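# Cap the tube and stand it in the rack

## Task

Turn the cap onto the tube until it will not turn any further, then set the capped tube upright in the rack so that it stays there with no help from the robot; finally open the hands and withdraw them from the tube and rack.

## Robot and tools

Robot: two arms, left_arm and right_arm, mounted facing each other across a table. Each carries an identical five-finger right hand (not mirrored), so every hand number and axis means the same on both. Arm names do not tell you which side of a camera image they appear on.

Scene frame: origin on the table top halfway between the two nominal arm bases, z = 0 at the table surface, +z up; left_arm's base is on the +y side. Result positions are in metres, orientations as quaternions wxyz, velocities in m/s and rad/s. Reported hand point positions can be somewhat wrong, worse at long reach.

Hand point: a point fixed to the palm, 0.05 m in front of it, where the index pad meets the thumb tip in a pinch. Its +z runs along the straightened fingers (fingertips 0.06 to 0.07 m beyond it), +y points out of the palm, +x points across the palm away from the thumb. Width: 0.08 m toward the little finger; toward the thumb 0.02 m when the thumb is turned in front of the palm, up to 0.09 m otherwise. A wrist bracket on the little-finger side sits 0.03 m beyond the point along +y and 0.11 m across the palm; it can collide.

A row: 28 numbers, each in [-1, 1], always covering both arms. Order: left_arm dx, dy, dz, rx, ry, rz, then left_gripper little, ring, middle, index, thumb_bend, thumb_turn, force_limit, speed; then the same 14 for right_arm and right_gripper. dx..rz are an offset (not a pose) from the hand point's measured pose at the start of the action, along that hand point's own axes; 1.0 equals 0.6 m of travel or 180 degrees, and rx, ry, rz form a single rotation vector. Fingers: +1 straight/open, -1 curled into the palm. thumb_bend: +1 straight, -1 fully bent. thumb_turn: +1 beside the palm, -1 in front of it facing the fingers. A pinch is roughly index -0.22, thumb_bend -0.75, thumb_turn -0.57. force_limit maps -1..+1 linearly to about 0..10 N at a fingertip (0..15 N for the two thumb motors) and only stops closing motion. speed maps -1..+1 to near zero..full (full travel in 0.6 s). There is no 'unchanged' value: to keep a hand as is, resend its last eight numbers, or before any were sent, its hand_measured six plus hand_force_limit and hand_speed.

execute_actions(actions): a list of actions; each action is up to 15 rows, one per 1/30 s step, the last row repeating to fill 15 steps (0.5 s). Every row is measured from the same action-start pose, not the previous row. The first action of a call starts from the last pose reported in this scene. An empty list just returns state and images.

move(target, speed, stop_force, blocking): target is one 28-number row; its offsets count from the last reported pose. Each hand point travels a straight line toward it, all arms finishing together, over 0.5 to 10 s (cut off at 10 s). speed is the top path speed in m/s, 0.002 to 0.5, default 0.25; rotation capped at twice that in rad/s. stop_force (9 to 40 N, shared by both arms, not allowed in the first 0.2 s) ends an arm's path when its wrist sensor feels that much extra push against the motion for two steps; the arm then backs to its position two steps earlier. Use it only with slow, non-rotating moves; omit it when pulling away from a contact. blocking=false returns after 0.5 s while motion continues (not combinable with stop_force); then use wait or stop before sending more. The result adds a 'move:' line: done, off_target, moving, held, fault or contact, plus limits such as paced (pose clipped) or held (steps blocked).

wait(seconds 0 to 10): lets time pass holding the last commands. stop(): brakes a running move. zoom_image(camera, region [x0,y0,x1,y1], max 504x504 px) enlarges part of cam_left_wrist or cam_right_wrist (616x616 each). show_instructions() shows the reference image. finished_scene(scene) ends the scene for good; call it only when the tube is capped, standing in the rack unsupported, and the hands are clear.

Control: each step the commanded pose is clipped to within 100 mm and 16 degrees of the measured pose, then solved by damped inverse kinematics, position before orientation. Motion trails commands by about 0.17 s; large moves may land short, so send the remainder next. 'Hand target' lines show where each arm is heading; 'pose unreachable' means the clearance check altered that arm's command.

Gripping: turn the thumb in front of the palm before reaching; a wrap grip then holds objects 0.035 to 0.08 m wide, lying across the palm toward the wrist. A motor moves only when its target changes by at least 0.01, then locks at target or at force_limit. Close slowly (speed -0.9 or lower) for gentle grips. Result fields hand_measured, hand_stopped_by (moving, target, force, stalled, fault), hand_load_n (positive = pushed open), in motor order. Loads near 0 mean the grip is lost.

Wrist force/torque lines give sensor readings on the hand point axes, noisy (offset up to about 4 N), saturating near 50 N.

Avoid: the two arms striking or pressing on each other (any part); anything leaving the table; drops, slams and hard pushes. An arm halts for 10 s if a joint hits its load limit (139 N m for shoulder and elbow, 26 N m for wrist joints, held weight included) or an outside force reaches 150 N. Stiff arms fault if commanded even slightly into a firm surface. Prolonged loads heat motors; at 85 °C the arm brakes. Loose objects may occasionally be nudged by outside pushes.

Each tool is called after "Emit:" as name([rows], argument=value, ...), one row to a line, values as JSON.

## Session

Emit:
execute_actions(actions=[])

Scene clock: 0.00 s.
left_arm: end_effector_position=(+0.2408, +0.4983, +0.4884) hand_measured=(+1.000, +1.000, +1.000, +1.000, +1.000, +1.000) hand_load_n=(+0.0, +0.0, +0.0, +0.0, +0.0, +0.0) hand_stopped_by=(target, target, target, target, target, target) hand_force_limit=0.00 hand_speed=-0.80 end_effector_quat_wxyz=(+0.030, +0.360, +0.932, -0.007) end_effector_velocity=(+0.000, +0.000, +0.000) end_effector_angular_velocity=(-0.001, -0.001, +0.001) | right_arm: end_effector_position=(+0.0938, -0.2800, +0.4871) hand_measured=(+1.000, +1.000, +1.000, +1.000, +1.000, +1.000) hand_load_n=(+0.0, +0.0, +0.0, +0.0, +0.0, +0.0) hand_stopped_by=(target, target, target, target, target, target) hand_force_limit=0.00 hand_speed=-0.80 end_effector_quat_wxyz=(-0.004, -0.396, +0.918, +0.012) end_effector_velocity=(-0.001, -0.000, +0.000) end_effector_angular_velocity=(+0.000, +0.001, -0.001)
Joint positions: left_arm=[ 0.547 -1.739  1.32   1.936  1.542 -1.905] | right_arm=[-1.163 -1.718  1.32   1.975  1.547 -1.912]
Joint velocities: left_arm=[ 0.001 -0.    -0.001 -0.001 -0.001  0.   ] | right_arm=[-0.    -0.001  0.001  0.001 -0.001  0.001]
Motor temperatures (°C, as the motors report them): left_arm=[22 24 23 28 36 28] | right_arm=[23 24 26 33 35 31]
Wrist force (N, on the end effector, along its own x y z axes, offset not removed): no reading
Wrist torque (N m, same axes, about the end effector's origin, offset not removed): no reading
Hand target (left_arm): +0.241, +0.498, +0.488; +0.030, +0.360, +0.932, -0.007
Hand target (right_arm): +0.094, -0.280, +0.487; -0.004, -0.396, +0.918, +0.012
camera_calibration (this result's frames):
cam_left_wrist: T_world_to_cam=[[0.750094, 0.660887, 0.0242217, -0.518747], [0.518547, -0.610483, 0.598682, -0.11296], [0.410448, -0.436508, -0.800621, 0.642834], [0, 0, 0, 1]] pos_world=[0.183834, 0.554475, 0.594858]
cam_right_wrist: T_world_to_cam=[[-0.608874, 0.792983, 0.0212206, 0.27686], [0.667529, 0.497728, 0.553779, -0.195597], [0.428575, 0.351347, -0.832393, 0.588693], [0, 0, 0, 1]] pos_world=[0.0468411, -0.329027, 0.592466]

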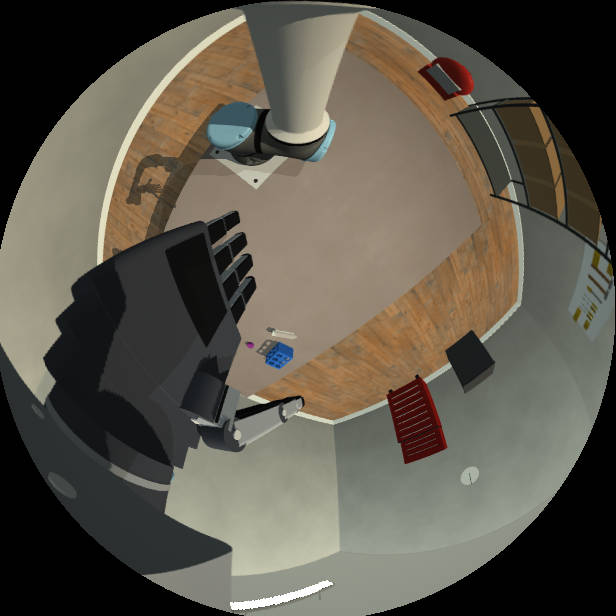

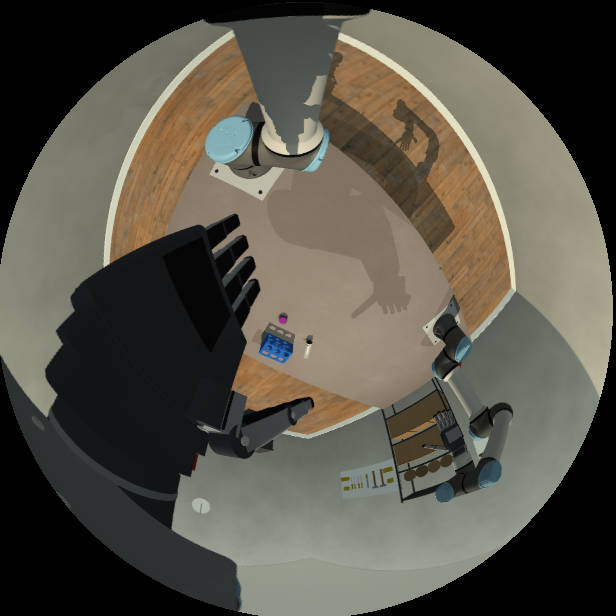

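Emit:
zoom_image(camera="cam_right_wrist", region=[250,300,334,384])

Emit:
zoom_image(camera="cam_left_wrist", region=[236,306,320,390])

Region (250, 300, 334, 384) of cam_right_wrist's 616x616 image, scaled by 6.000, with more detail than that image has.

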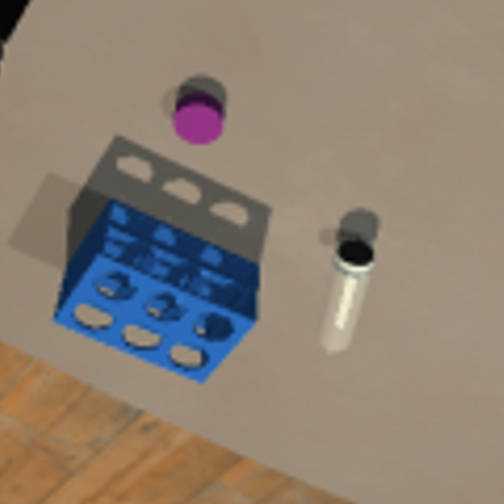

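Region (236, 306, 320, 390) of cam_left_wrist's 616x616 image, scaled by 6.000, with more detail than that image has.

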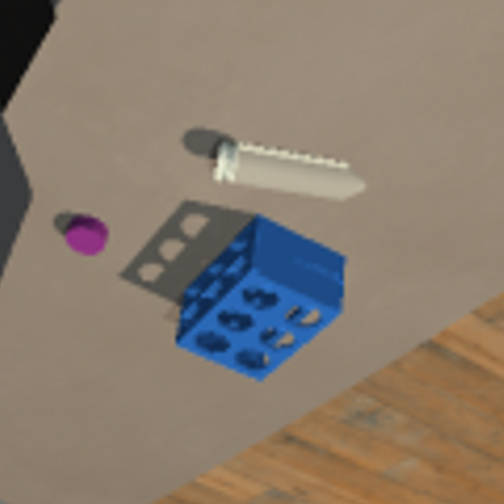

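Emit:
move(target=[-0.786,-0.256,0.66,0.2795,-0.186,-0.361,-1,-1,0.33,0.33,0.5,-1,0.4,0.5,-0.597,-0.237,0.607,0.268,-0.249,-0.4456,-1,-1,0.33,0.33,0.5,-1,0.2,0.5], speed=0.3)

Emit:
zoom_image(camera="cam_right_wrist", region=[300,160,500,360])

Emit:
zoom_image(camera="cam_left_wrist", region=[300,160,500,360])

Scene clock: 56.47 s.
left_arm: end_effector_position=(+0.5055, +0.0546, +0.1200) hand_measured=(-1.000, -1.000, +0.330, +0.330, +0.500, -1.000) hand_load_n=(+0.0, +0.0, +0.0, +0.0, +0.0, +0.0) hand_stopped_by=(target, target, target, target, target, target) hand_force_limit=0.40 hand_speed=0.50 end_effector_quat_wxyz=(-0.121, +0.210, -0.840, +0.485) end_effector_velocity=(+0.001, -0.000, -0.001) end_effector_angular_velocity=(-0.001, +0.001, +0.003) | right_arm: end_effector_position=(+0.4375, -0.1113, +0.1207) hand_measured=(-1.000, -1.000, +0.330, +0.330, +0.500, -1.000) hand_load_n=(+0.0, +0.0, +0.0, +0.0, +0.0, +0.0) hand_stopped_by=(target, target, target, target, target, target) hand_force_limit=0.20 hand_speed=0.50 end_effector_quat_wxyz=(+0.461, -0.800, +0.331, -0.192) end_effector_velocity=(+0.001, +0.001, +0.000) end_effector_angular_velocity=(+0.003, -0.003, +0.004)
Joint positions: left_arm=[ 0.665 -0.972  1.309  0.191  1.683 -3.077] | right_arm=[-1.21  -1.277  1.773  0.057  1.263 -3.329]
Joint velocities: left_arm=[ 0.     0.003 -0.002 -0.001 -0.001 -0.003] | right_arm=[-0.001  0.003 -0.003 -0.004 -0.005 -0.002]
Motor temperatures (°C, as the motors report them): left_arm=[22 24 23 28 36 28] | right_arm=[23 24 26 33 35 31]
Wrist force (N, on the end effector, along its own x y z axes, offset not removed): left_arm=[-2.6 -1.1 -2.5] | right_arm=[-3.7 1.8 0.1]
Wrist torque (N m, same axes, about the end effector's origin, offset not removed): left_arm=[0.22 0.26 -0.22] | right_arm=[0.45 0.49 -0.09]
Hand target (left_arm): +0.506, +0.054, +0.120; +0.121, -0.210, +0.840, -0.485
Hand target (right_arm): +0.438, -0.111, +0.121; -0.461, +0.800, -0.331, +0.192
Off the commanded pose (left_arm): 0.001 m, 0 deg.
Off the commanded pose (right_arm): 0.001 m, 0 deg.
move: done
camera_calibration (this result's frames):
cam_left_wrist: T_world_to_cam=[[-0.138502, 0.498165, -0.855949, 0.148508], [0.531499, 0.76666, 0.360196, -0.353616], [0.835659, -0.405048, -0.370959, -0.222634], [0, 0, 0, 1]] pos_world=[0.394561, 0.106944, 0.171898]
cam_right_wrist: T_world_to_cam=[[-0.458088, -0.236171, -0.856959, 0.285607], [-0.875257, 0.288137, 0.388461, 0.365489], [0.155178, 0.928009, -0.338703, 0.201357], [0, 0, 0, 1]] pos_world=[0.419484, -0.22472, 0.170976]

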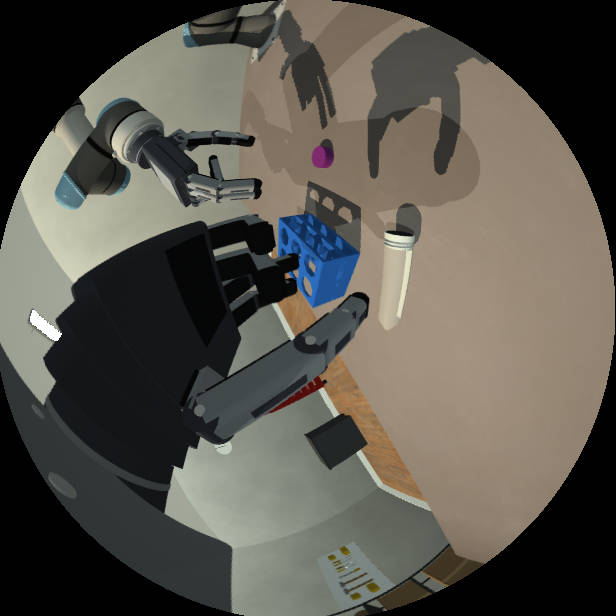

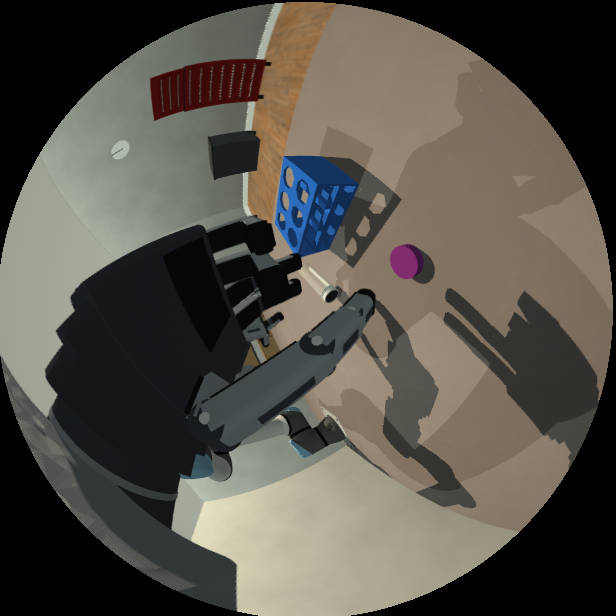

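Region (300, 160, 500, 360) of cam_right_wrist's 616x616 image, scaled by 2.520, with more detail than that image has.

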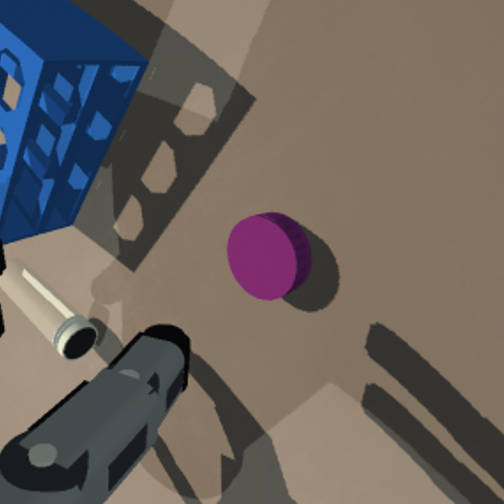

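Region (300, 160, 500, 360) of cam_left_wrist's 616x616 image, scaled by 2.520, with more detail than that image has.

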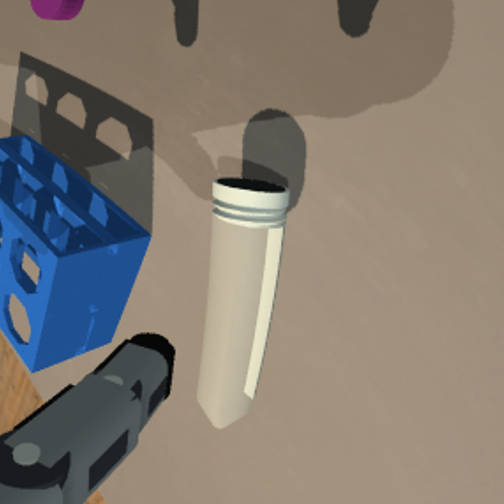

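Emit:
move(target=[0.007,0.1374,0.0754,0,0,0,-1,-1,0.33,0.33,0.5,-1,0.4,0.5,-0.01,0.136,0.0805,0,0,0,-1,-1,0.33,0.33,0.5,-1,0.2,0.5], speed=0.08)

Scene clock: 71.33 s.
left_arm: end_effector_position=(+0.5008, +0.0546, +0.0261) hand_measured=(-1.000, -1.000, +0.330, +0.330, +0.500, -1.000) hand_load_n=(+0.0, +0.0, +0.0, +0.0, +0.0, +0.0) hand_stopped_by=(target, target, target, target, target, target) hand_force_limit=0.40 hand_speed=0.50 end_effector_quat_wxyz=(-0.121, +0.210, -0.840, +0.485) end_effector_velocity=(+0.000, -0.000, -0.002) end_effector_angular_velocity=(-0.001, -0.001, +0.000) | right_arm: end_effector_position=(+0.4341, -0.1066, +0.0262) hand_measured=(-1.000, -1.000, +0.330, +0.330, +0.500, -1.000) hand_load_n=(+0.0, +0.0, +0.0, +0.0, +0.0, +0.0) hand_stopped_by=(target, target, target, target, target, target) hand_force_limit=0.20 hand_speed=0.50 end_effector_quat_wxyz=(+0.461, -0.800, +0.331, -0.192) end_effector_velocity=(-0.000, +0.000, -0.002) end_effector_angular_velocity=(-0.000, -0.000, +0.000)
Joint positions: left_arm=[ 0.658 -0.884  1.423 -0.011  1.677 -3.081] | right_arm=[-1.196 -1.144  1.872 -0.177  1.275 -3.322]
Joint velocities: left_arm=[-0.     0.003  0.001 -0.004 -0.001  0.   ] | right_arm=[ 0.001  0.003  0.001 -0.004  0.    -0.   ]
Motor temperatures (°C, as the motors report them): left_arm=[22 24 23 28 36 28] | right_arm=[23 24 26 33 35 31]
Wrist force (N, on the end effector, along its own x y z axes, offset not removed): left_arm=[-1.0 1.8 -1.6] | right_arm=[-3.6 -1.1 1.4]
Wrist torque (N m, same axes, about the end effector's origin, offset not removed): left_arm=[0.65 0.12 -0.03] | right_arm=[-0.11 0.44 0.04]
Hand target (left_arm): +0.501, +0.055, +0.026; +0.121, -0.210, +0.840, -0.485
Hand target (right_arm): +0.434, -0.107, +0.026; -0.461, +0.800, -0.331, +0.192
Off the commanded pose (left_arm): 0.000 m, 0 deg.
Off the commanded pose (right_arm): 0.000 m, 0 deg.
move: done
camera_calibration (this result's frames):
cam_left_wrist: T_world_to_cam=[[-0.138505, 0.498163, -0.85595, 0.0675521], [0.531503, 0.76666, 0.360191, -0.317319], [0.835656, -0.405052, -0.370961, -0.2535], [0, 0, 0, 1]] pos_world=[0.389851, 0.106943, 0.0780779]
cam_right_wrist: T_world_to_cam=[[-0.458103, -0.236199, -0.856943, 0.204151], [-0.875252, 0.288138, 0.388471, 0.39785], [0.155161, 0.928001, -0.33873, 0.165445], [0, 0, 0, 1]] pos_world=[0.416071, -0.219949, 0.076434]

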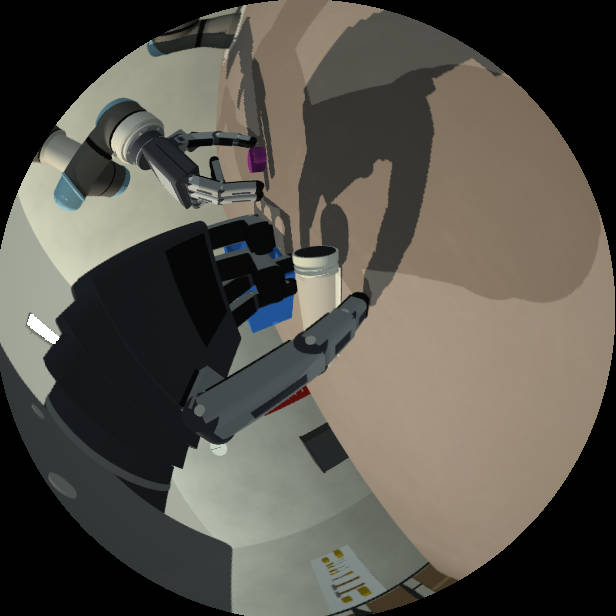

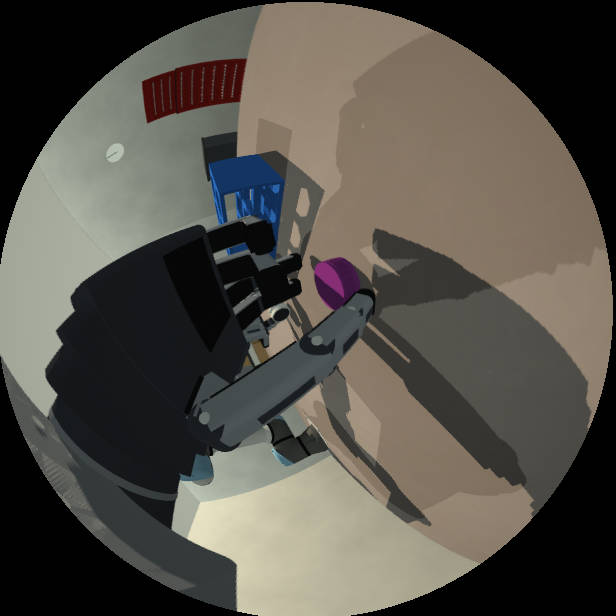

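Emit:
move(target=[0,-0.003,0.006,0,0,0,-1,-1,0.2,0.2,0.45,-1,0.4,0,0.009,0.001,0.001,0,0,0,-1,-1,0.15,0.15,0.45,-1,0.2,0], speed=0.03)

Emit:
move(target=[0,0,0,0,0,0,-1,-1,-0.5,-0.5,0.1,-1,0.4,-0.75,0,0,0,0,0,0,-1,-1,-0.4,-0.4,0.3,-1,0.2,-0.75])

Scene clock: 80.47 s.
left_arm: end_effector_position=(+0.5026, +0.0511, +0.0259) hand_measured=(-1.000, -1.000, +0.200, +0.200, +0.450, -1.000) hand_load_n=(+0.0, +0.0, +0.0, +0.0, +0.0, +0.0) hand_stopped_by=(target, target, target, target, target, target) hand_force_limit=0.40 hand_speed=0.00 end_effector_quat_wxyz=(-0.121, +0.210, -0.840, +0.485) end_effector_velocity=(+0.002, -0.001, +0.000) end_effector_angular_velocity=(-0.002, -0.001, +0.002) | right_arm: end_effector_position=(+0.4380, -0.1101, +0.0254) hand_measured=(-1.000, -1.000, +0.150, +0.150, +0.450, -1.000) hand_load_n=(+0.0, +0.0, +0.0, +0.0, +0.0, +0.0) hand_stopped_by=(target, target, target, target, target, target) hand_force_limit=0.20 hand_speed=0.00 end_effector_quat_wxyz=(+0.461, -0.800, +0.331, -0.192) end_effector_velocity=(+0.001, -0.002, -0.001) end_effector_angular_velocity=(-0.001, +0.003, -0.001)
Joint positions: left_arm=[ 0.658 -0.876  1.41  -0.006  1.676 -3.081] | right_arm=[-1.208 -1.142  1.871 -0.177  1.265 -3.328]
Joint velocities: left_arm=[ 0.002  0.003 -0.005  0.    -0.001 -0.   ] | right_arm=[-0.004  0.001  0.001  0.001 -0.003 -0.001]
Motor temperatures (°C, as the motors report them): left_arm=[22 24 23 28 36 28] | right_arm=[23 24 26 33 35 31]
Wrist force (N, on the end effector, along its own x y z axes, offset not removed): left_arm=[-0.3 -3.2 2.1] | right_arm=[-1.0 5.6 -0.2]
Wrist torque (N m, same axes, about the end effector's origin, offset not removed): left_arm=[-0.24 -0.14 -0.14] | right_arm=[0.72 0.15 0.28]
Hand target (left_arm): +0.503, +0.051, +0.026; +0.121, -0.210, +0.840, -0.485
Hand target (right_arm): +0.438, -0.110, +0.025; -0.461, +0.800, -0.331, +0.192
Off the commanded pose (left_arm): 0.000 m, 0 deg.
Off the commanded pose (right_arm): 0.000 m, 0 deg.
move: done
camera_calibration (this result's frames):
cam_left_wrist: T_world_to_cam=[[-0.138502, 0.498159, -0.855953, 0.0692995], [0.531501, 0.766662, 0.36019, -0.315562], [0.835658, -0.405053, -0.370956, -0.256509], [0, 0, 0, 1]] pos_world=[0.391673, 0.103507, 0.0778254]
cam_right_wrist: T_world_to_cam=[[-0.458086, -0.236196, -0.856954, 0.204391], [-0.875262, 0.288127, 0.388458, 0.402539], [0.155159, 0.928006, -0.33872, 0.167873], [0, 0, 0, 1]] pos_world=[0.419909, -0.223493, 0.0756457]

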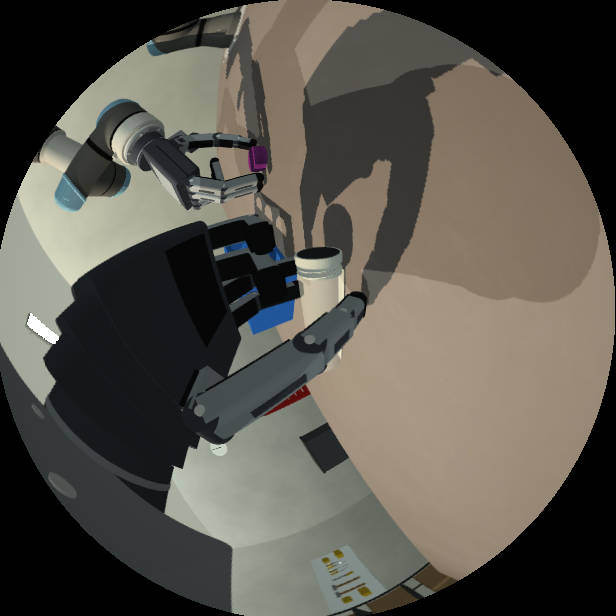

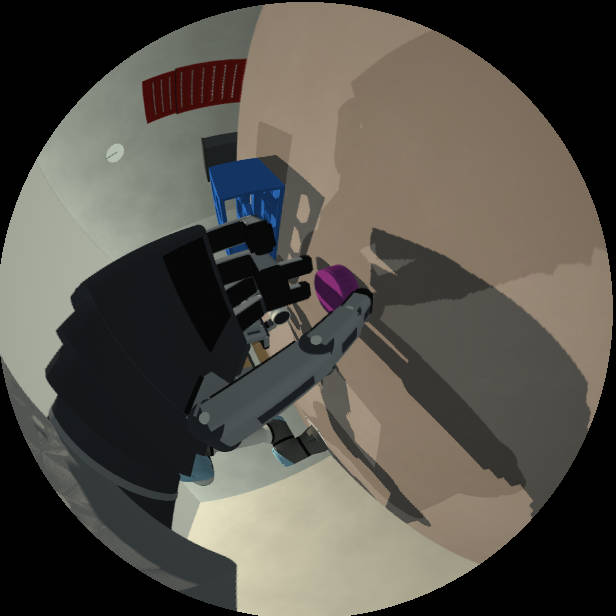

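Scene clock: 81.57 s.
left_arm: end_effector_position=(+0.5026, +0.0511, +0.0258) hand_measured=(-1.000, -1.000, -0.102, -0.144, +0.262, -1.000) hand_load_n=(+0.0, +0.0, +4.0, +7.5, +12.5, -2.0) hand_stopped_by=(target, target, force, force, force, target) hand_force_limit=0.40 hand_speed=-0.75 end_effector_quat_wxyz=(-0.121, +0.210, -0.840, +0.485) end_effector_velocity=(+0.000, +0.001, -0.000) end_effector_angular_velocity=(+0.001, +0.001, +0.000) | right_arm: end_effector_position=(+0.4380, -0.1102, +0.0254) hand_measured=(-1.000, -1.000, -0.082, -0.110, +0.316, -1.000) hand_load_n=(+0.0, +0.0, +5.0, +7.5, +9.0, +1.5) hand_stopped_by=(target, target, force, force, force, target) hand_force_limit=0.20 hand_speed=-0.75 end_effector_quat_wxyz=(+0.461, -0.800, +0.331, -0.192) end_effector_velocity=(+0.000, +0.000, +0.001) end_effector_angular_velocity=(+0.001, +0.000, -0.001)
Joint positions: left_arm=[ 0.658 -0.876  1.409 -0.006  1.676 -3.081] | right_arm=[-1.208 -1.142  1.871 -0.177  1.265 -3.328]
Joint velocities: left_arm=[ 0.001  0.     0.     0.001  0.001 -0.   ] | right_arm=[ 0.    -0.001 -0.001  0.001  0.001  0.002]
Motor temperatures (°C, as the motors report them): left_arm=[22 24 23 28 36 28] | right_arm=[23 24 26 33 35 31]
Wrist force (N, on the end effector, along its own x y z axes, offset not removed): left_arm=[-0.7 3.5 1.3] | right_arm=[-0.9 -9.7 -2.3]
Wrist torque (N m, same axes, about the end effector's origin, offset not removed): left_arm=[0.57 -0.20 0.03] | right_arm=[-0.56 0.04 -0.03]
Hand target (left_arm): +0.503, +0.051, +0.026; +0.121, -0.210, +0.840, -0.485
Hand target (right_arm): +0.438, -0.110, +0.025; -0.461, +0.800, -0.331, +0.192
Off the commanded pose (left_arm): 0.000 m, 0 deg.
Off the commanded pose (right_arm): 0.000 m, 0 deg.
move: done
camera_calibration (this result's frames):
cam_left_wrist: T_world_to_cam=[[-0.138535, 0.498206, -0.85592, 0.0692741], [0.531515, 0.766642, 0.360211, -0.315546], [0.835643, -0.405033, -0.37101, -0.256519], [0, 0, 0, 1]] pos_world=[0.391673, 0.103499, 0.0777848]
cam_right_wrist: T_world_to_cam=[[-0.458111, -0.236176, -0.856945, 0.204407], [-0.875232, 0.288228, 0.388451, 0.402605], [0.155253, 0.927979, -0.338749, 0.167867], [0, 0, 0, 1]] pos_world=[0.419952, -0.223543, 0.0756384]

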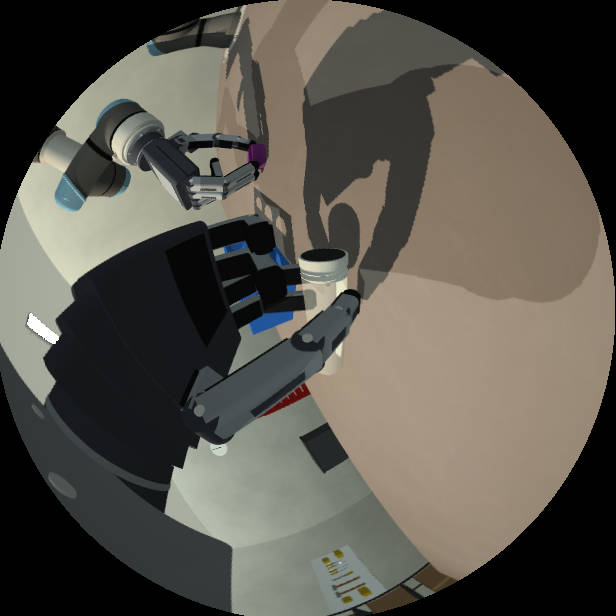

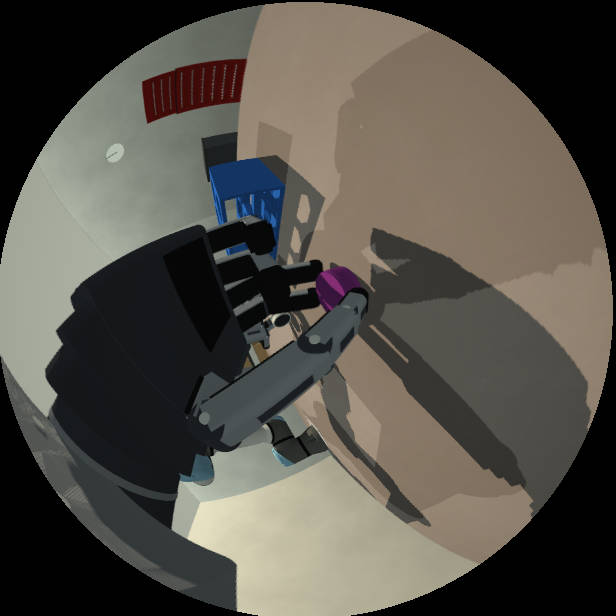

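Emit:
move(target=[0,-0.202,-0.117,0,0,0,-1,-1,-0.5,-0.5,0.1,-1,0.4,-0.75,0,-0.11,-0.1,0,0,0,-1,-1,-0.4,-0.4,0.3,-1,0.2,-0.75], speed=0.15)

Emit:
move(target=[-0.045,-0.08,0.1385,0.1306,0.1306,-0.4875,-1,-1,-0.5,-0.5,0.1,-1,0.4,-0.75,0,0,0,0,0,0,-1,-1,-0.4,-0.4,0.3,-1,0.2,-0.75], speed=0.35)

Scene clock: 92.23 s.
left_arm: end_effector_position=(+0.5026, +0.0511, +0.1657) hand_measured=(-1.000, -1.000, -0.102, -0.144, +0.262, -1.000) hand_load_n=(+0.0, +0.0, +4.0, +7.5, +12.5, -2.0) hand_stopped_by=(target, target, force, force, force, target) hand_force_limit=0.40 hand_speed=-0.75 end_effector_quat_wxyz=(-0.121, +0.210, -0.840, +0.485) end_effector_velocity=(-0.000, -0.000, +0.001) end_effector_angular_velocity=(+0.001, +0.000, -0.000) | right_arm: end_effector_position=(+0.4245, -0.1233, +0.1123) hand_measured=(-1.000, -1.000, -0.082, -0.110, +0.316, -1.000) hand_load_n=(+0.0, +0.0, +4.0, +6.0, +10.5, +1.0) hand_stopped_by=(target, target, force, force, force, target) hand_force_limit=0.20 hand_speed=-0.75 end_effector_quat_wxyz=(+0.461, -0.800, +0.331, -0.192) end_effector_velocity=(-0.001, -0.000, +0.001) end_effector_angular_velocity=(-0.001, +0.001, -0.000)
Joint positions: left_arm=[ 0.657 -1.003  1.239  0.292  1.676 -3.081] | right_arm=[-1.224 -1.306  1.836  0.025  1.251 -3.337]
Joint velocities: left_arm=[-0.    -0.001 -0.003  0.005 -0.     0.   ] | right_arm=[-0.    -0.002 -0.     0.003  0.    -0.   ]
Motor temperatures (°C, as the motors report them): left_arm=[22 24 23 28 36 28] | right_arm=[23 24 26 33 35 31]
Wrist force (N, on the end effector, along its own x y z axes, offset not removed): left_arm=[-2.4 4.4 1.5] | right_arm=[-1.8 0.0 0.5]
Wrist torque (N m, same axes, about the end effector's origin, offset not removed): left_arm=[0.70 0.10 0.00] | right_arm=[0.14 0.37 0.02]
Hand target (left_arm): +0.503, +0.051, +0.166; +0.121, -0.210, +0.840, -0.485
Hand target (right_arm): +0.424, -0.123, +0.112; -0.461, +0.800, -0.331, +0.192
Off the commanded pose (left_arm): 0.000 m, 0 deg.
Off the commanded pose (right_arm): 0.000 m, 0 deg.
move: done
camera_calibration (this result's frames):
cam_left_wrist: T_world_to_cam=[[-0.138563, 0.498196, -0.855921, 0.189048], [0.531365, 0.766725, 0.360257, -0.365882], [0.835734, -0.404888, -0.370963, -0.20471], [0, 0, 0, 1]] pos_world=[0.391695, 0.103464, 0.217682]
cam_right_wrist: T_world_to_cam=[[-0.458108, -0.23616, -0.856951, 0.26963], [-0.875232, 0.288229, 0.38845, 0.360793], [0.155262, 0.927983, -0.338735, 0.211658], [0, 0, 0, 1]] pos_world=[0.406435, -0.23673, 0.162606]

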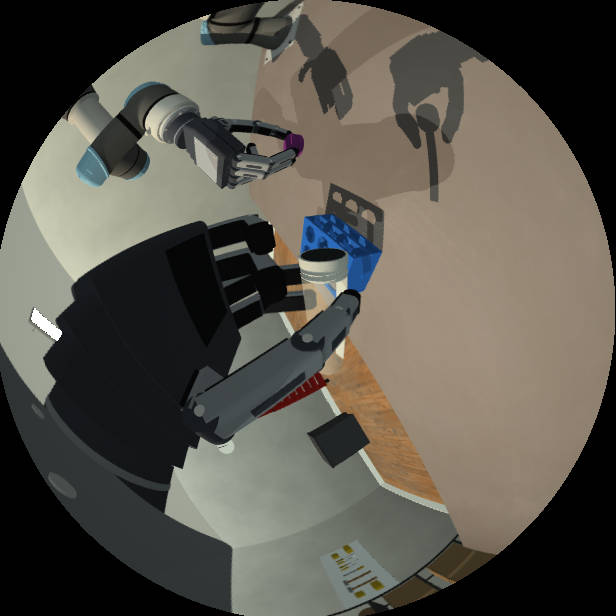

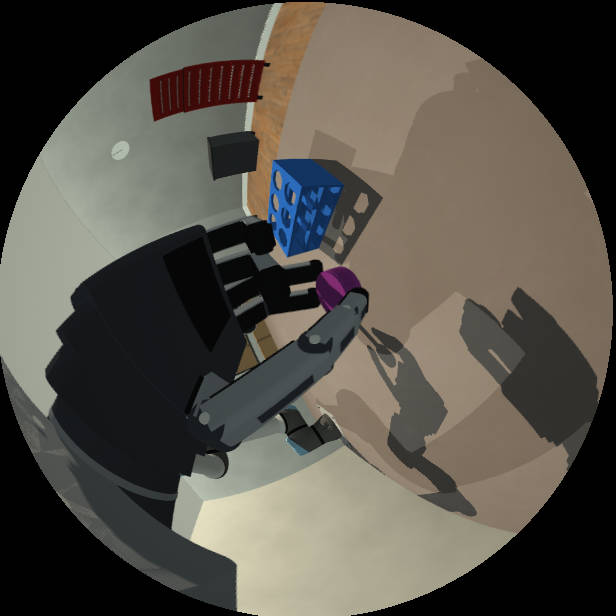

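Scene clock: 95.13 s.
left_arm: end_effector_position=(+0.5715, -0.0208, +0.1658) hand_measured=(-1.000, -1.000, -0.102, -0.144, +0.262, -1.000) hand_load_n=(+0.0, +0.0, +4.0, +7.5, +12.5, -1.5) hand_stopped_by=(target, target, force, force, force, target) hand_force_limit=0.40 hand_speed=-0.75 end_effector_quat_wxyz=(+0.364, +0.606, -0.365, +0.606) end_effector_velocity=(-0.000, -0.000, -0.000) end_effector_angular_velocity=(-0.007, +0.007, +0.002) | right_arm: end_effector_position=(+0.4245, -0.1233, +0.1123) hand_measured=(-1.000, -1.000, -0.082, -0.110, +0.316, -1.000) hand_load_n=(+0.0, +0.0, +4.0, +6.0, +10.5, +1.0) hand_stopped_by=(target, target, force, force, force, target) hand_force_limit=0.20 hand_speed=-0.75 end_effector_quat_wxyz=(+0.461, -0.800, +0.331, -0.192) end_effector_velocity=(-0.000, -0.000, -0.000) end_effector_angular_velocity=(-0.000, +0.001, -0.001)
Joint positions: left_arm=[ 0.839 -0.819  1.285 -0.465  1.874 -4.712] | right_arm=[-1.224 -1.306  1.836  0.025  1.251 -3.337]
Joint velocities: left_arm=[-0.001  0.     0.004 -0.008 -0.003 -0.01 ] | right_arm=[ 0.     0.    -0.     0.     0.     0.001]
Motor temperatures (°C, as the motors report them): left_arm=[22 24 23 28 36 28] | right_arm=[23 24 26 33 35 31]
Wrist force (N, on the end effector, along its own x y z axes, offset not removed): left_arm=[-2.7 -1.1 -0.7] | right_arm=[-0.1 -0.5 2.2]
Wrist torque (N m, same axes, about the end effector's origin, offset not removed): left_arm=[-0.05 0.23 -0.29] | right_arm=[-0.13 0.16 -0.15]
Hand target (left_arm): +0.572, -0.021, +0.166; +0.364, +0.607, -0.364, +0.606
Hand target (right_arm): +0.424, -0.123, +0.112; -0.461, +0.800, -0.331, +0.192
Off the commanded pose (left_arm): 0.000 m, 0 deg.
Off the commanded pose (right_arm): 0.000 m, 0 deg.
move: done
camera_calibration (this result's frames):
cam_left_wrist: T_world_to_cam=[[-0.881536, -0.458533, -0.112433, 0.515875], [-0.171805, 0.533385, -0.828241, 0.246687], [0.439746, -0.710808, -0.548976, -0.0419221], [0, 0, 0, 1]] pos_world=[0.51558, 0.0751683, 0.239304]
cam_right_wrist: T_world_to_cam=[[-0.458103, -0.236161, -0.856954, 0.26963], [-0.875234, 0.288227, 0.388445, 0.360797], [0.155262, 0.927983, -0.338734, 0.21166], [0, 0, 0, 1]] pos_world=[0.406438, -0.236733, 0.162607]

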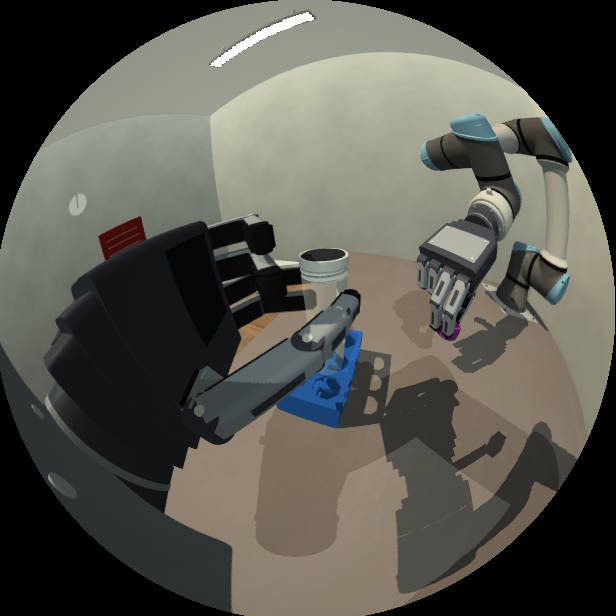

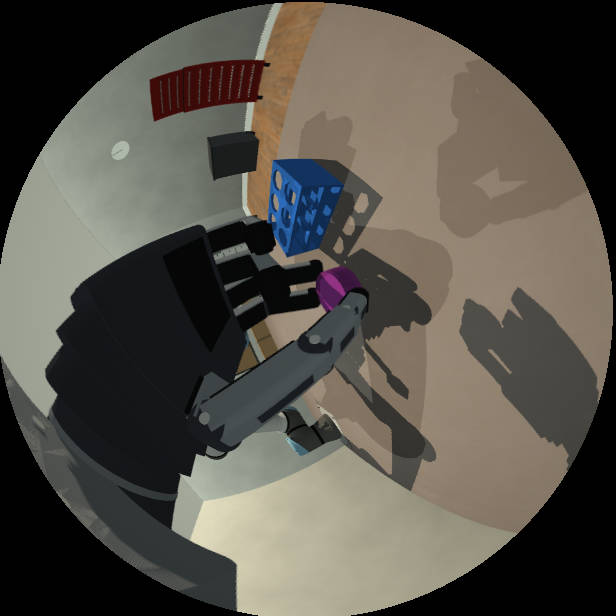

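Lower a bit, shift y −5 mm; raise right for a view.

Emit:
move(target=[-0.033,-0.008,0,0,0,0,-1,-1,-0.5,-0.5,0.1,-1,0.4,-0.75,-0.06,-0.1,-0.09,0,0,0,-1,-1,-0.4,-0.4,0.3,-1,0.2,-0.75], speed=0.15)

Emit:
zoom_image(camera="cam_left_wrist", region=[270,310,396,436])

Emit:
zoom_image(camera="cam_right_wrist", region=[230,150,380,300])

Scene clock: 112.07 s.
left_arm: end_effector_position=(+0.5757, -0.0185, +0.1460) hand_measured=(-1.000, -1.000, -0.102, -0.144, +0.262, -1.000) hand_load_n=(+0.0, +0.0, +4.0, +7.5, +12.5, -1.5) hand_stopped_by=(target, target, force, force, force, target) hand_force_limit=0.40 hand_speed=-0.75 end_effector_quat_wxyz=(+0.364, +0.606, -0.365, +0.606) end_effector_velocity=(+0.000, +0.000, -0.001) end_effector_angular_velocity=(+0.001, +0.001, +0.001) | right_arm: end_effector_position=(+0.3872, -0.1096, +0.1910) hand_measured=(-1.000, -1.000, -0.082, -0.110, +0.316, -1.000) hand_load_n=(+0.0, +0.0, +4.0, +6.0, +10.5, +1.0) hand_stopped_by=(target, target, force, force, force, target) hand_force_limit=0.20 hand_speed=-0.75 end_effector_quat_wxyz=(+0.461, -0.800, +0.331, -0.192) end_effector_velocity=(-0.001, -0.000, +0.001) end_effector_angular_velocity=(-0.001, +0.002, -0.001)
Joint positions: left_arm=[ 0.846 -0.792  1.291 -0.498  1.881 -4.712] | right_arm=[-1.15  -1.428  1.764  0.207  1.314 -3.297]
Joint velocities: left_arm=[ 0.     0.     0.001 -0.001 -0.    -0.   ] | right_arm=[ 0.001 -0.002 -0.002  0.006  0.002  0.001]
Motor temperatures (°C, as the motors report them): left_arm=[22 24 23 28 36 28] | right_arm=[23 24 26 33 35 31]
Wrist force (N, on the end effector, along its own x y z axes, offset not removed): left_arm=[-4.4 0.2 -3.0] | right_arm=[-2.3 1.1 -2.0]
Wrist torque (N m, same axes, about the end effector's origin, offset not removed): left_arm=[0.22 0.69 -0.32] | right_arm=[0.32 0.46 0.10]
Hand target (left_arm): +0.576, -0.019, +0.146; +0.364, +0.606, -0.365, +0.606
Hand target (right_arm): +0.387, -0.110, +0.191; -0.461, +0.800, -0.331, +0.192
Off the commanded pose (left_arm): 0.000 m, 0 deg.
Off the commanded pose (right_arm): 0.000 m, 0 deg.
move: done
camera_calibration (this result's frames):
cam_left_wrist: T_world_to_cam=[[-0.881535, -0.458533, -0.112439, 0.518441], [-0.171799, 0.533383, -0.828244, 0.229819], [0.439751, -0.710809, -0.548971, -0.0529996], [0, 0, 0, 1]] pos_world=[0.519813, 0.0774683, 0.219544]
cam_right_wrist: T_world_to_cam=[[-0.458131, -0.236177, -0.856934, 0.323219], [-0.875224, 0.288222, 0.388473, 0.293638], [0.155239, 0.927981, -0.338751, 0.231326], [0, 0, 0, 1]] pos_world=[0.369165, -0.222962, 0.241269]

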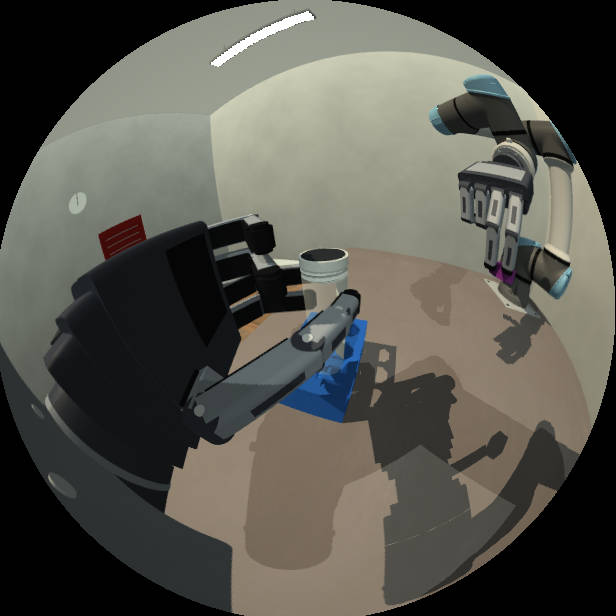

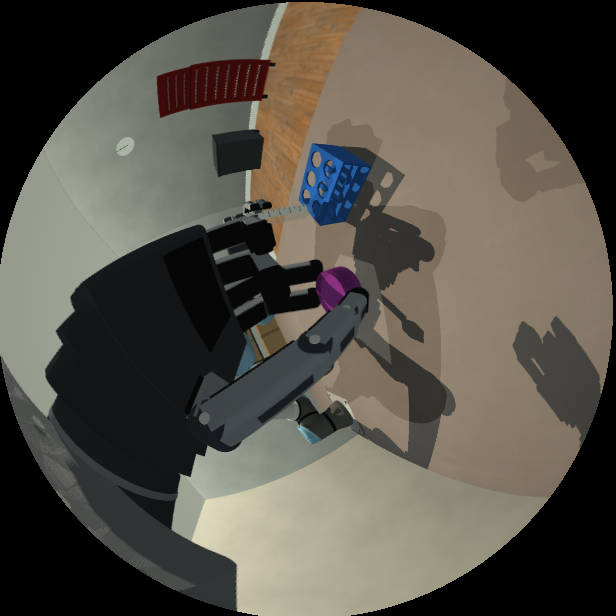

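Region (270, 310, 396, 436) of cam_left_wrist's 616x616 image, scaled by 4.000, with more detail than that image has.

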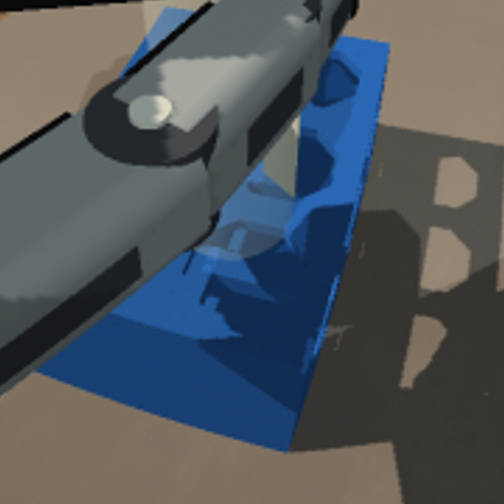

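Region (230, 150, 380, 300) of cam_right_wrist's 616x616 image, scaled by 3.360, with more detail than that image has.

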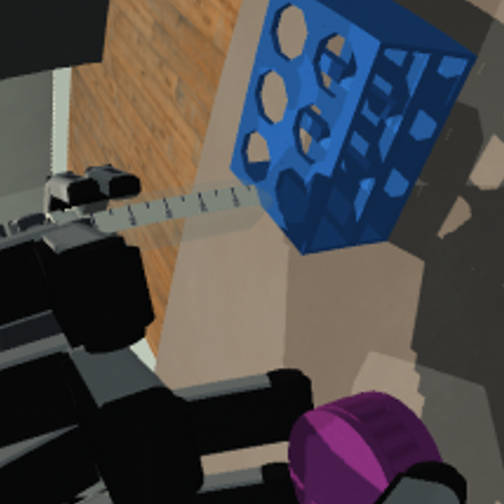

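Emit:
move(target=[-0.04,0.003,0,0,0,0,-1,-1,-0.5,-0.5,0.1,-1,0.4,-0.75,0,0,0,0,0,0,-1,-1,-0.4,-0.4,0.3,-1,0.2,-0.75], speed=0.02, stop_force=10)

Emit:
move(target=[-0.057,0,0,0,0,0,-1,-1,-0.5,-0.5,0.1,-1,0.4,-0.75,0,0,0,0,0,0,-1,-1,-0.4,-0.4,0.3,-1,0.2,-0.75], speed=0.02, stop_force=10)

Emit:
zoom_image(camera="cam_right_wrist", region=[230,130,380,280])

Scene clock: 120.47 s.
left_arm: end_effector_position=(+0.5742, -0.0193, +0.1222) hand_measured=(-1.000, -1.000, -0.102, -0.144, +0.262, -1.000) hand_load_n=(+0.0, +0.0, +4.0, +7.5, +12.5, -1.5) hand_stopped_by=(target, target, force, force, force, target) hand_force_limit=0.40 hand_speed=-0.75 end_effector_quat_wxyz=(+0.364, +0.606, -0.365, +0.606) end_effector_velocity=(-0.000, +0.000, -0.002) end_effector_angular_velocity=(-0.000, -0.001, -0.000) | right_arm: end_effector_position=(+0.3871, -0.1095, +0.1910) hand_measured=(-1.000, -1.000, -0.082, -0.110, +0.316, -1.000) hand_load_n=(+0.0, +0.0, +4.0, +6.0, +10.5, +1.0) hand_stopped_by=(target, target, force, force, force, target) hand_force_limit=0.20 hand_speed=-0.75 end_effector_quat_wxyz=(+0.461, -0.800, +0.331, -0.192) end_effector_velocity=(-0.000, -0.000, -0.001) end_effector_angular_velocity=(+0.000, +0.004, -0.001)
Joint positions: left_arm=[ 0.844 -0.764  1.31  -0.544  1.879 -4.712] | right_arm=[-1.15  -1.428  1.764  0.207  1.314 -3.297]
Joint velocities: left_arm=[ 0.     0.002  0.002 -0.004  0.     0.   ] | right_arm=[-0.     0.001  0.001  0.001  0.     0.003]
Motor temperatures (°C, as the motors report them): left_arm=[22 24 23 28 36 28] | right_arm=[23 24 26 33 35 31]
Wrist force (N, on the end effector, along its own x y z axes, offset not removed): left_arm=[-0.1 0.8 1.6] | right_arm=[-1.0 2.3 -1.0]
Wrist torque (N m, same axes, about the end effector's origin, offset not removed): left_arm=[0.23 -0.23 -0.15] | right_arm=[0.38 0.29 0.14]
Hand target (left_arm): +0.574, -0.019, +0.122; +0.364, +0.606, -0.365, +0.606
Hand target (right_arm): +0.387, -0.110, +0.191; -0.461, +0.800, -0.331, +0.192
Off the commanded pose (left_arm): 0.000 m, 0 deg.
Off the commanded pose (right_arm): 0.000 m, 0 deg.
move: done
camera_calibration (this result's frames):
cam_left_wrist: T_world_to_cam=[[-0.881535, -0.458529, -0.112458, 0.514013], [-0.171785, 0.533394, -0.828239, 0.210198], [0.439756, -0.710804, -0.548974, -0.0659529], [0, 0, 0, 1]] pos_world=[0.518232, 0.0766918, 0.195692]
cam_right_wrist: T_world_to_cam=[[-0.458069, -0.236162, -0.856971, 0.323229], [-0.875273, 0.288088, 0.388461, 0.293545], [0.155144, 0.928026, -0.33867, 0.231325], [0, 0, 0, 1]] pos_world=[0.369105, -0.222908, 0.24131]

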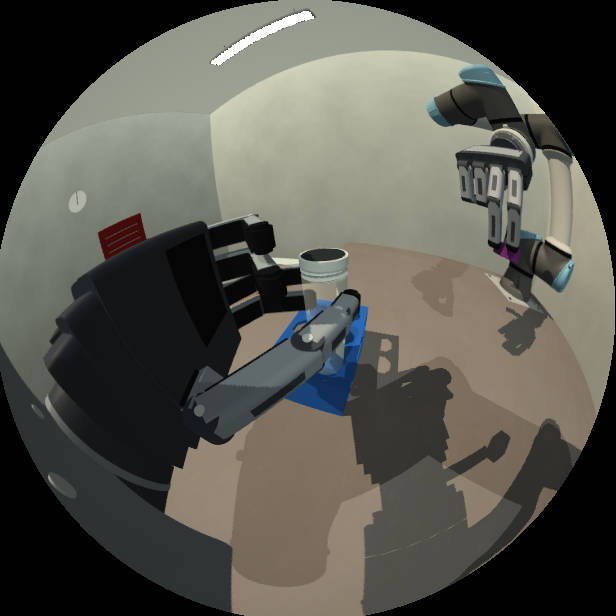

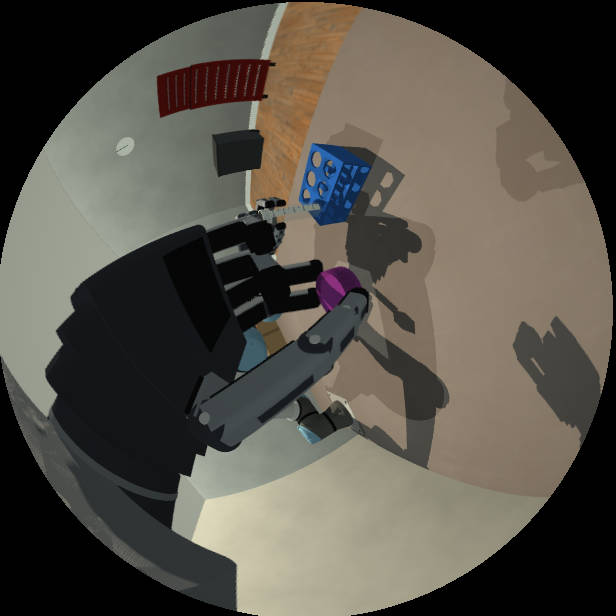

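Scene clock: 122.47 s.
left_arm: end_effector_position=(+0.5741, -0.0192, +0.0881) hand_measured=(-1.000, -1.000, -0.102, -0.144, +0.262, -1.000) hand_load_n=(+0.0, +0.0, +4.0, +7.5, +12.0, -2.0) hand_stopped_by=(target, target, force, force, force, target) hand_force_limit=0.40 hand_speed=-0.75 end_effector_quat_wxyz=(+0.364, +0.606, -0.365, +0.606) end_effector_velocity=(-0.001, -0.000, -0.002) end_effector_angular_velocity=(+0.001, +0.001, -0.001) | right_arm: end_effector_position=(+0.3871, -0.1095, +0.1910) hand_measured=(-1.000, -1.000, -0.082, -0.110, +0.316, -1.000) hand_load_n=(+0.0, +0.0, +4.0, +6.0, +10.5, +1.0) hand_stopped_by=(target, target, force, force, force, target) hand_force_limit=0.20 hand_speed=-0.75 end_effector_quat_wxyz=(+0.461, -0.800, +0.331, -0.192) end_effector_velocity=(-0.001, -0.001, -0.001) end_effector_angular_velocity=(-0.002, +0.001, +0.000)
Joint positions: left_arm=[ 0.844 -0.719  1.326 -0.605  1.879 -4.712] | right_arm=[-1.15  -1.428  1.764  0.207  1.314 -3.297]
Joint velocities: left_arm=[-0.001  0.002  0.002 -0.002  0.     0.   ] | right_arm=[ 0.    -0.     0.002 -0.     0.001 -0.001]
Motor temperatures (°C, as the motors report them): left_arm=[22 24 23 28 36 28] | right_arm=[23 24 26 33 35 31]
Wrist force (N, on the end effector, along its own x y z axes, offset not removed): left_arm=[-0.6 2.5 1.8] | right_arm=[-6.4 -0.8 -1.5]
Wrist torque (N m, same axes, about the end effector's origin, offset not removed): left_arm=[0.48 -0.14 -0.06] | right_arm=[0.03 1.18 -0.28]
Hand target (left_arm): +0.574, -0.019, +0.088; +0.364, +0.606, -0.365, +0.606
Hand target (right_arm): +0.387, -0.110, +0.191; -0.461, +0.800, -0.331, +0.192
Off the commanded pose (left_arm): 0.000 m, 0 deg.
Off the commanded pose (right_arm): 0.000 m, 0 deg.
move: done
camera_calibration (this result's frames):
cam_left_wrist: T_world_to_cam=[[-0.881536, -0.458523, -0.112474, 0.510226], [-0.171773, 0.533405, -0.828235, 0.18194], [0.439759, -0.710799, -0.548978, -0.0845812], [0, 0, 0, 1]] pos_world=[0.51823, 0.0767824, 0.161643]
cam_right_wrist: T_world_to_cam=[[-0.458083, -0.236168, -0.856963, 0.323224], [-0.875267, 0.288093, 0.388472, 0.293546], [0.15514, 0.928023, -0.33868, 0.231325], [0, 0, 0, 1]] pos_world=[0.369106, -0.222909, 0.241302]

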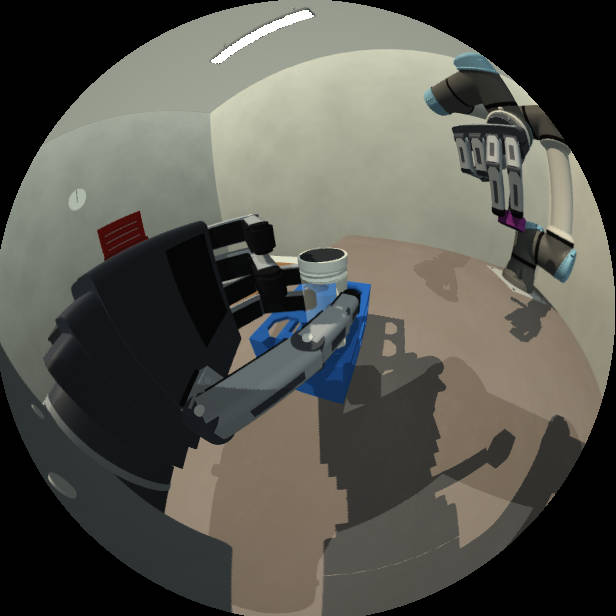

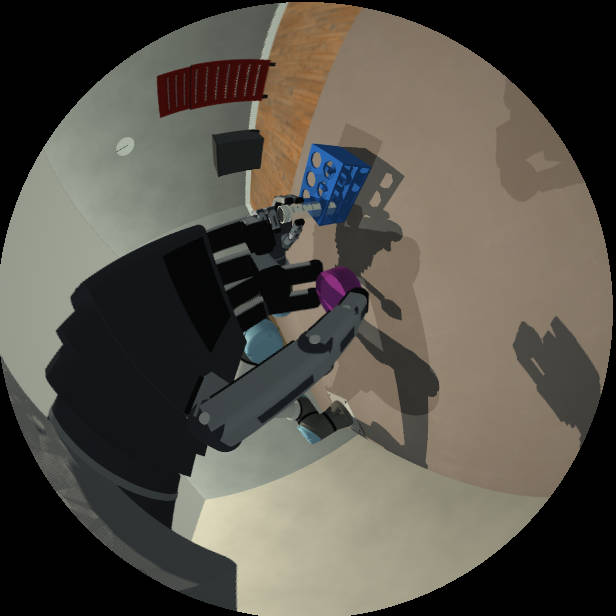

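Region (230, 130, 380, 280) of cam_right_wrist's 616x616 image, scaled by 3.360, with more detail than that image has.

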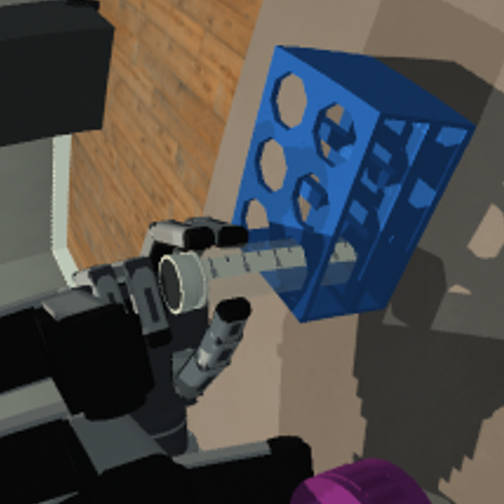

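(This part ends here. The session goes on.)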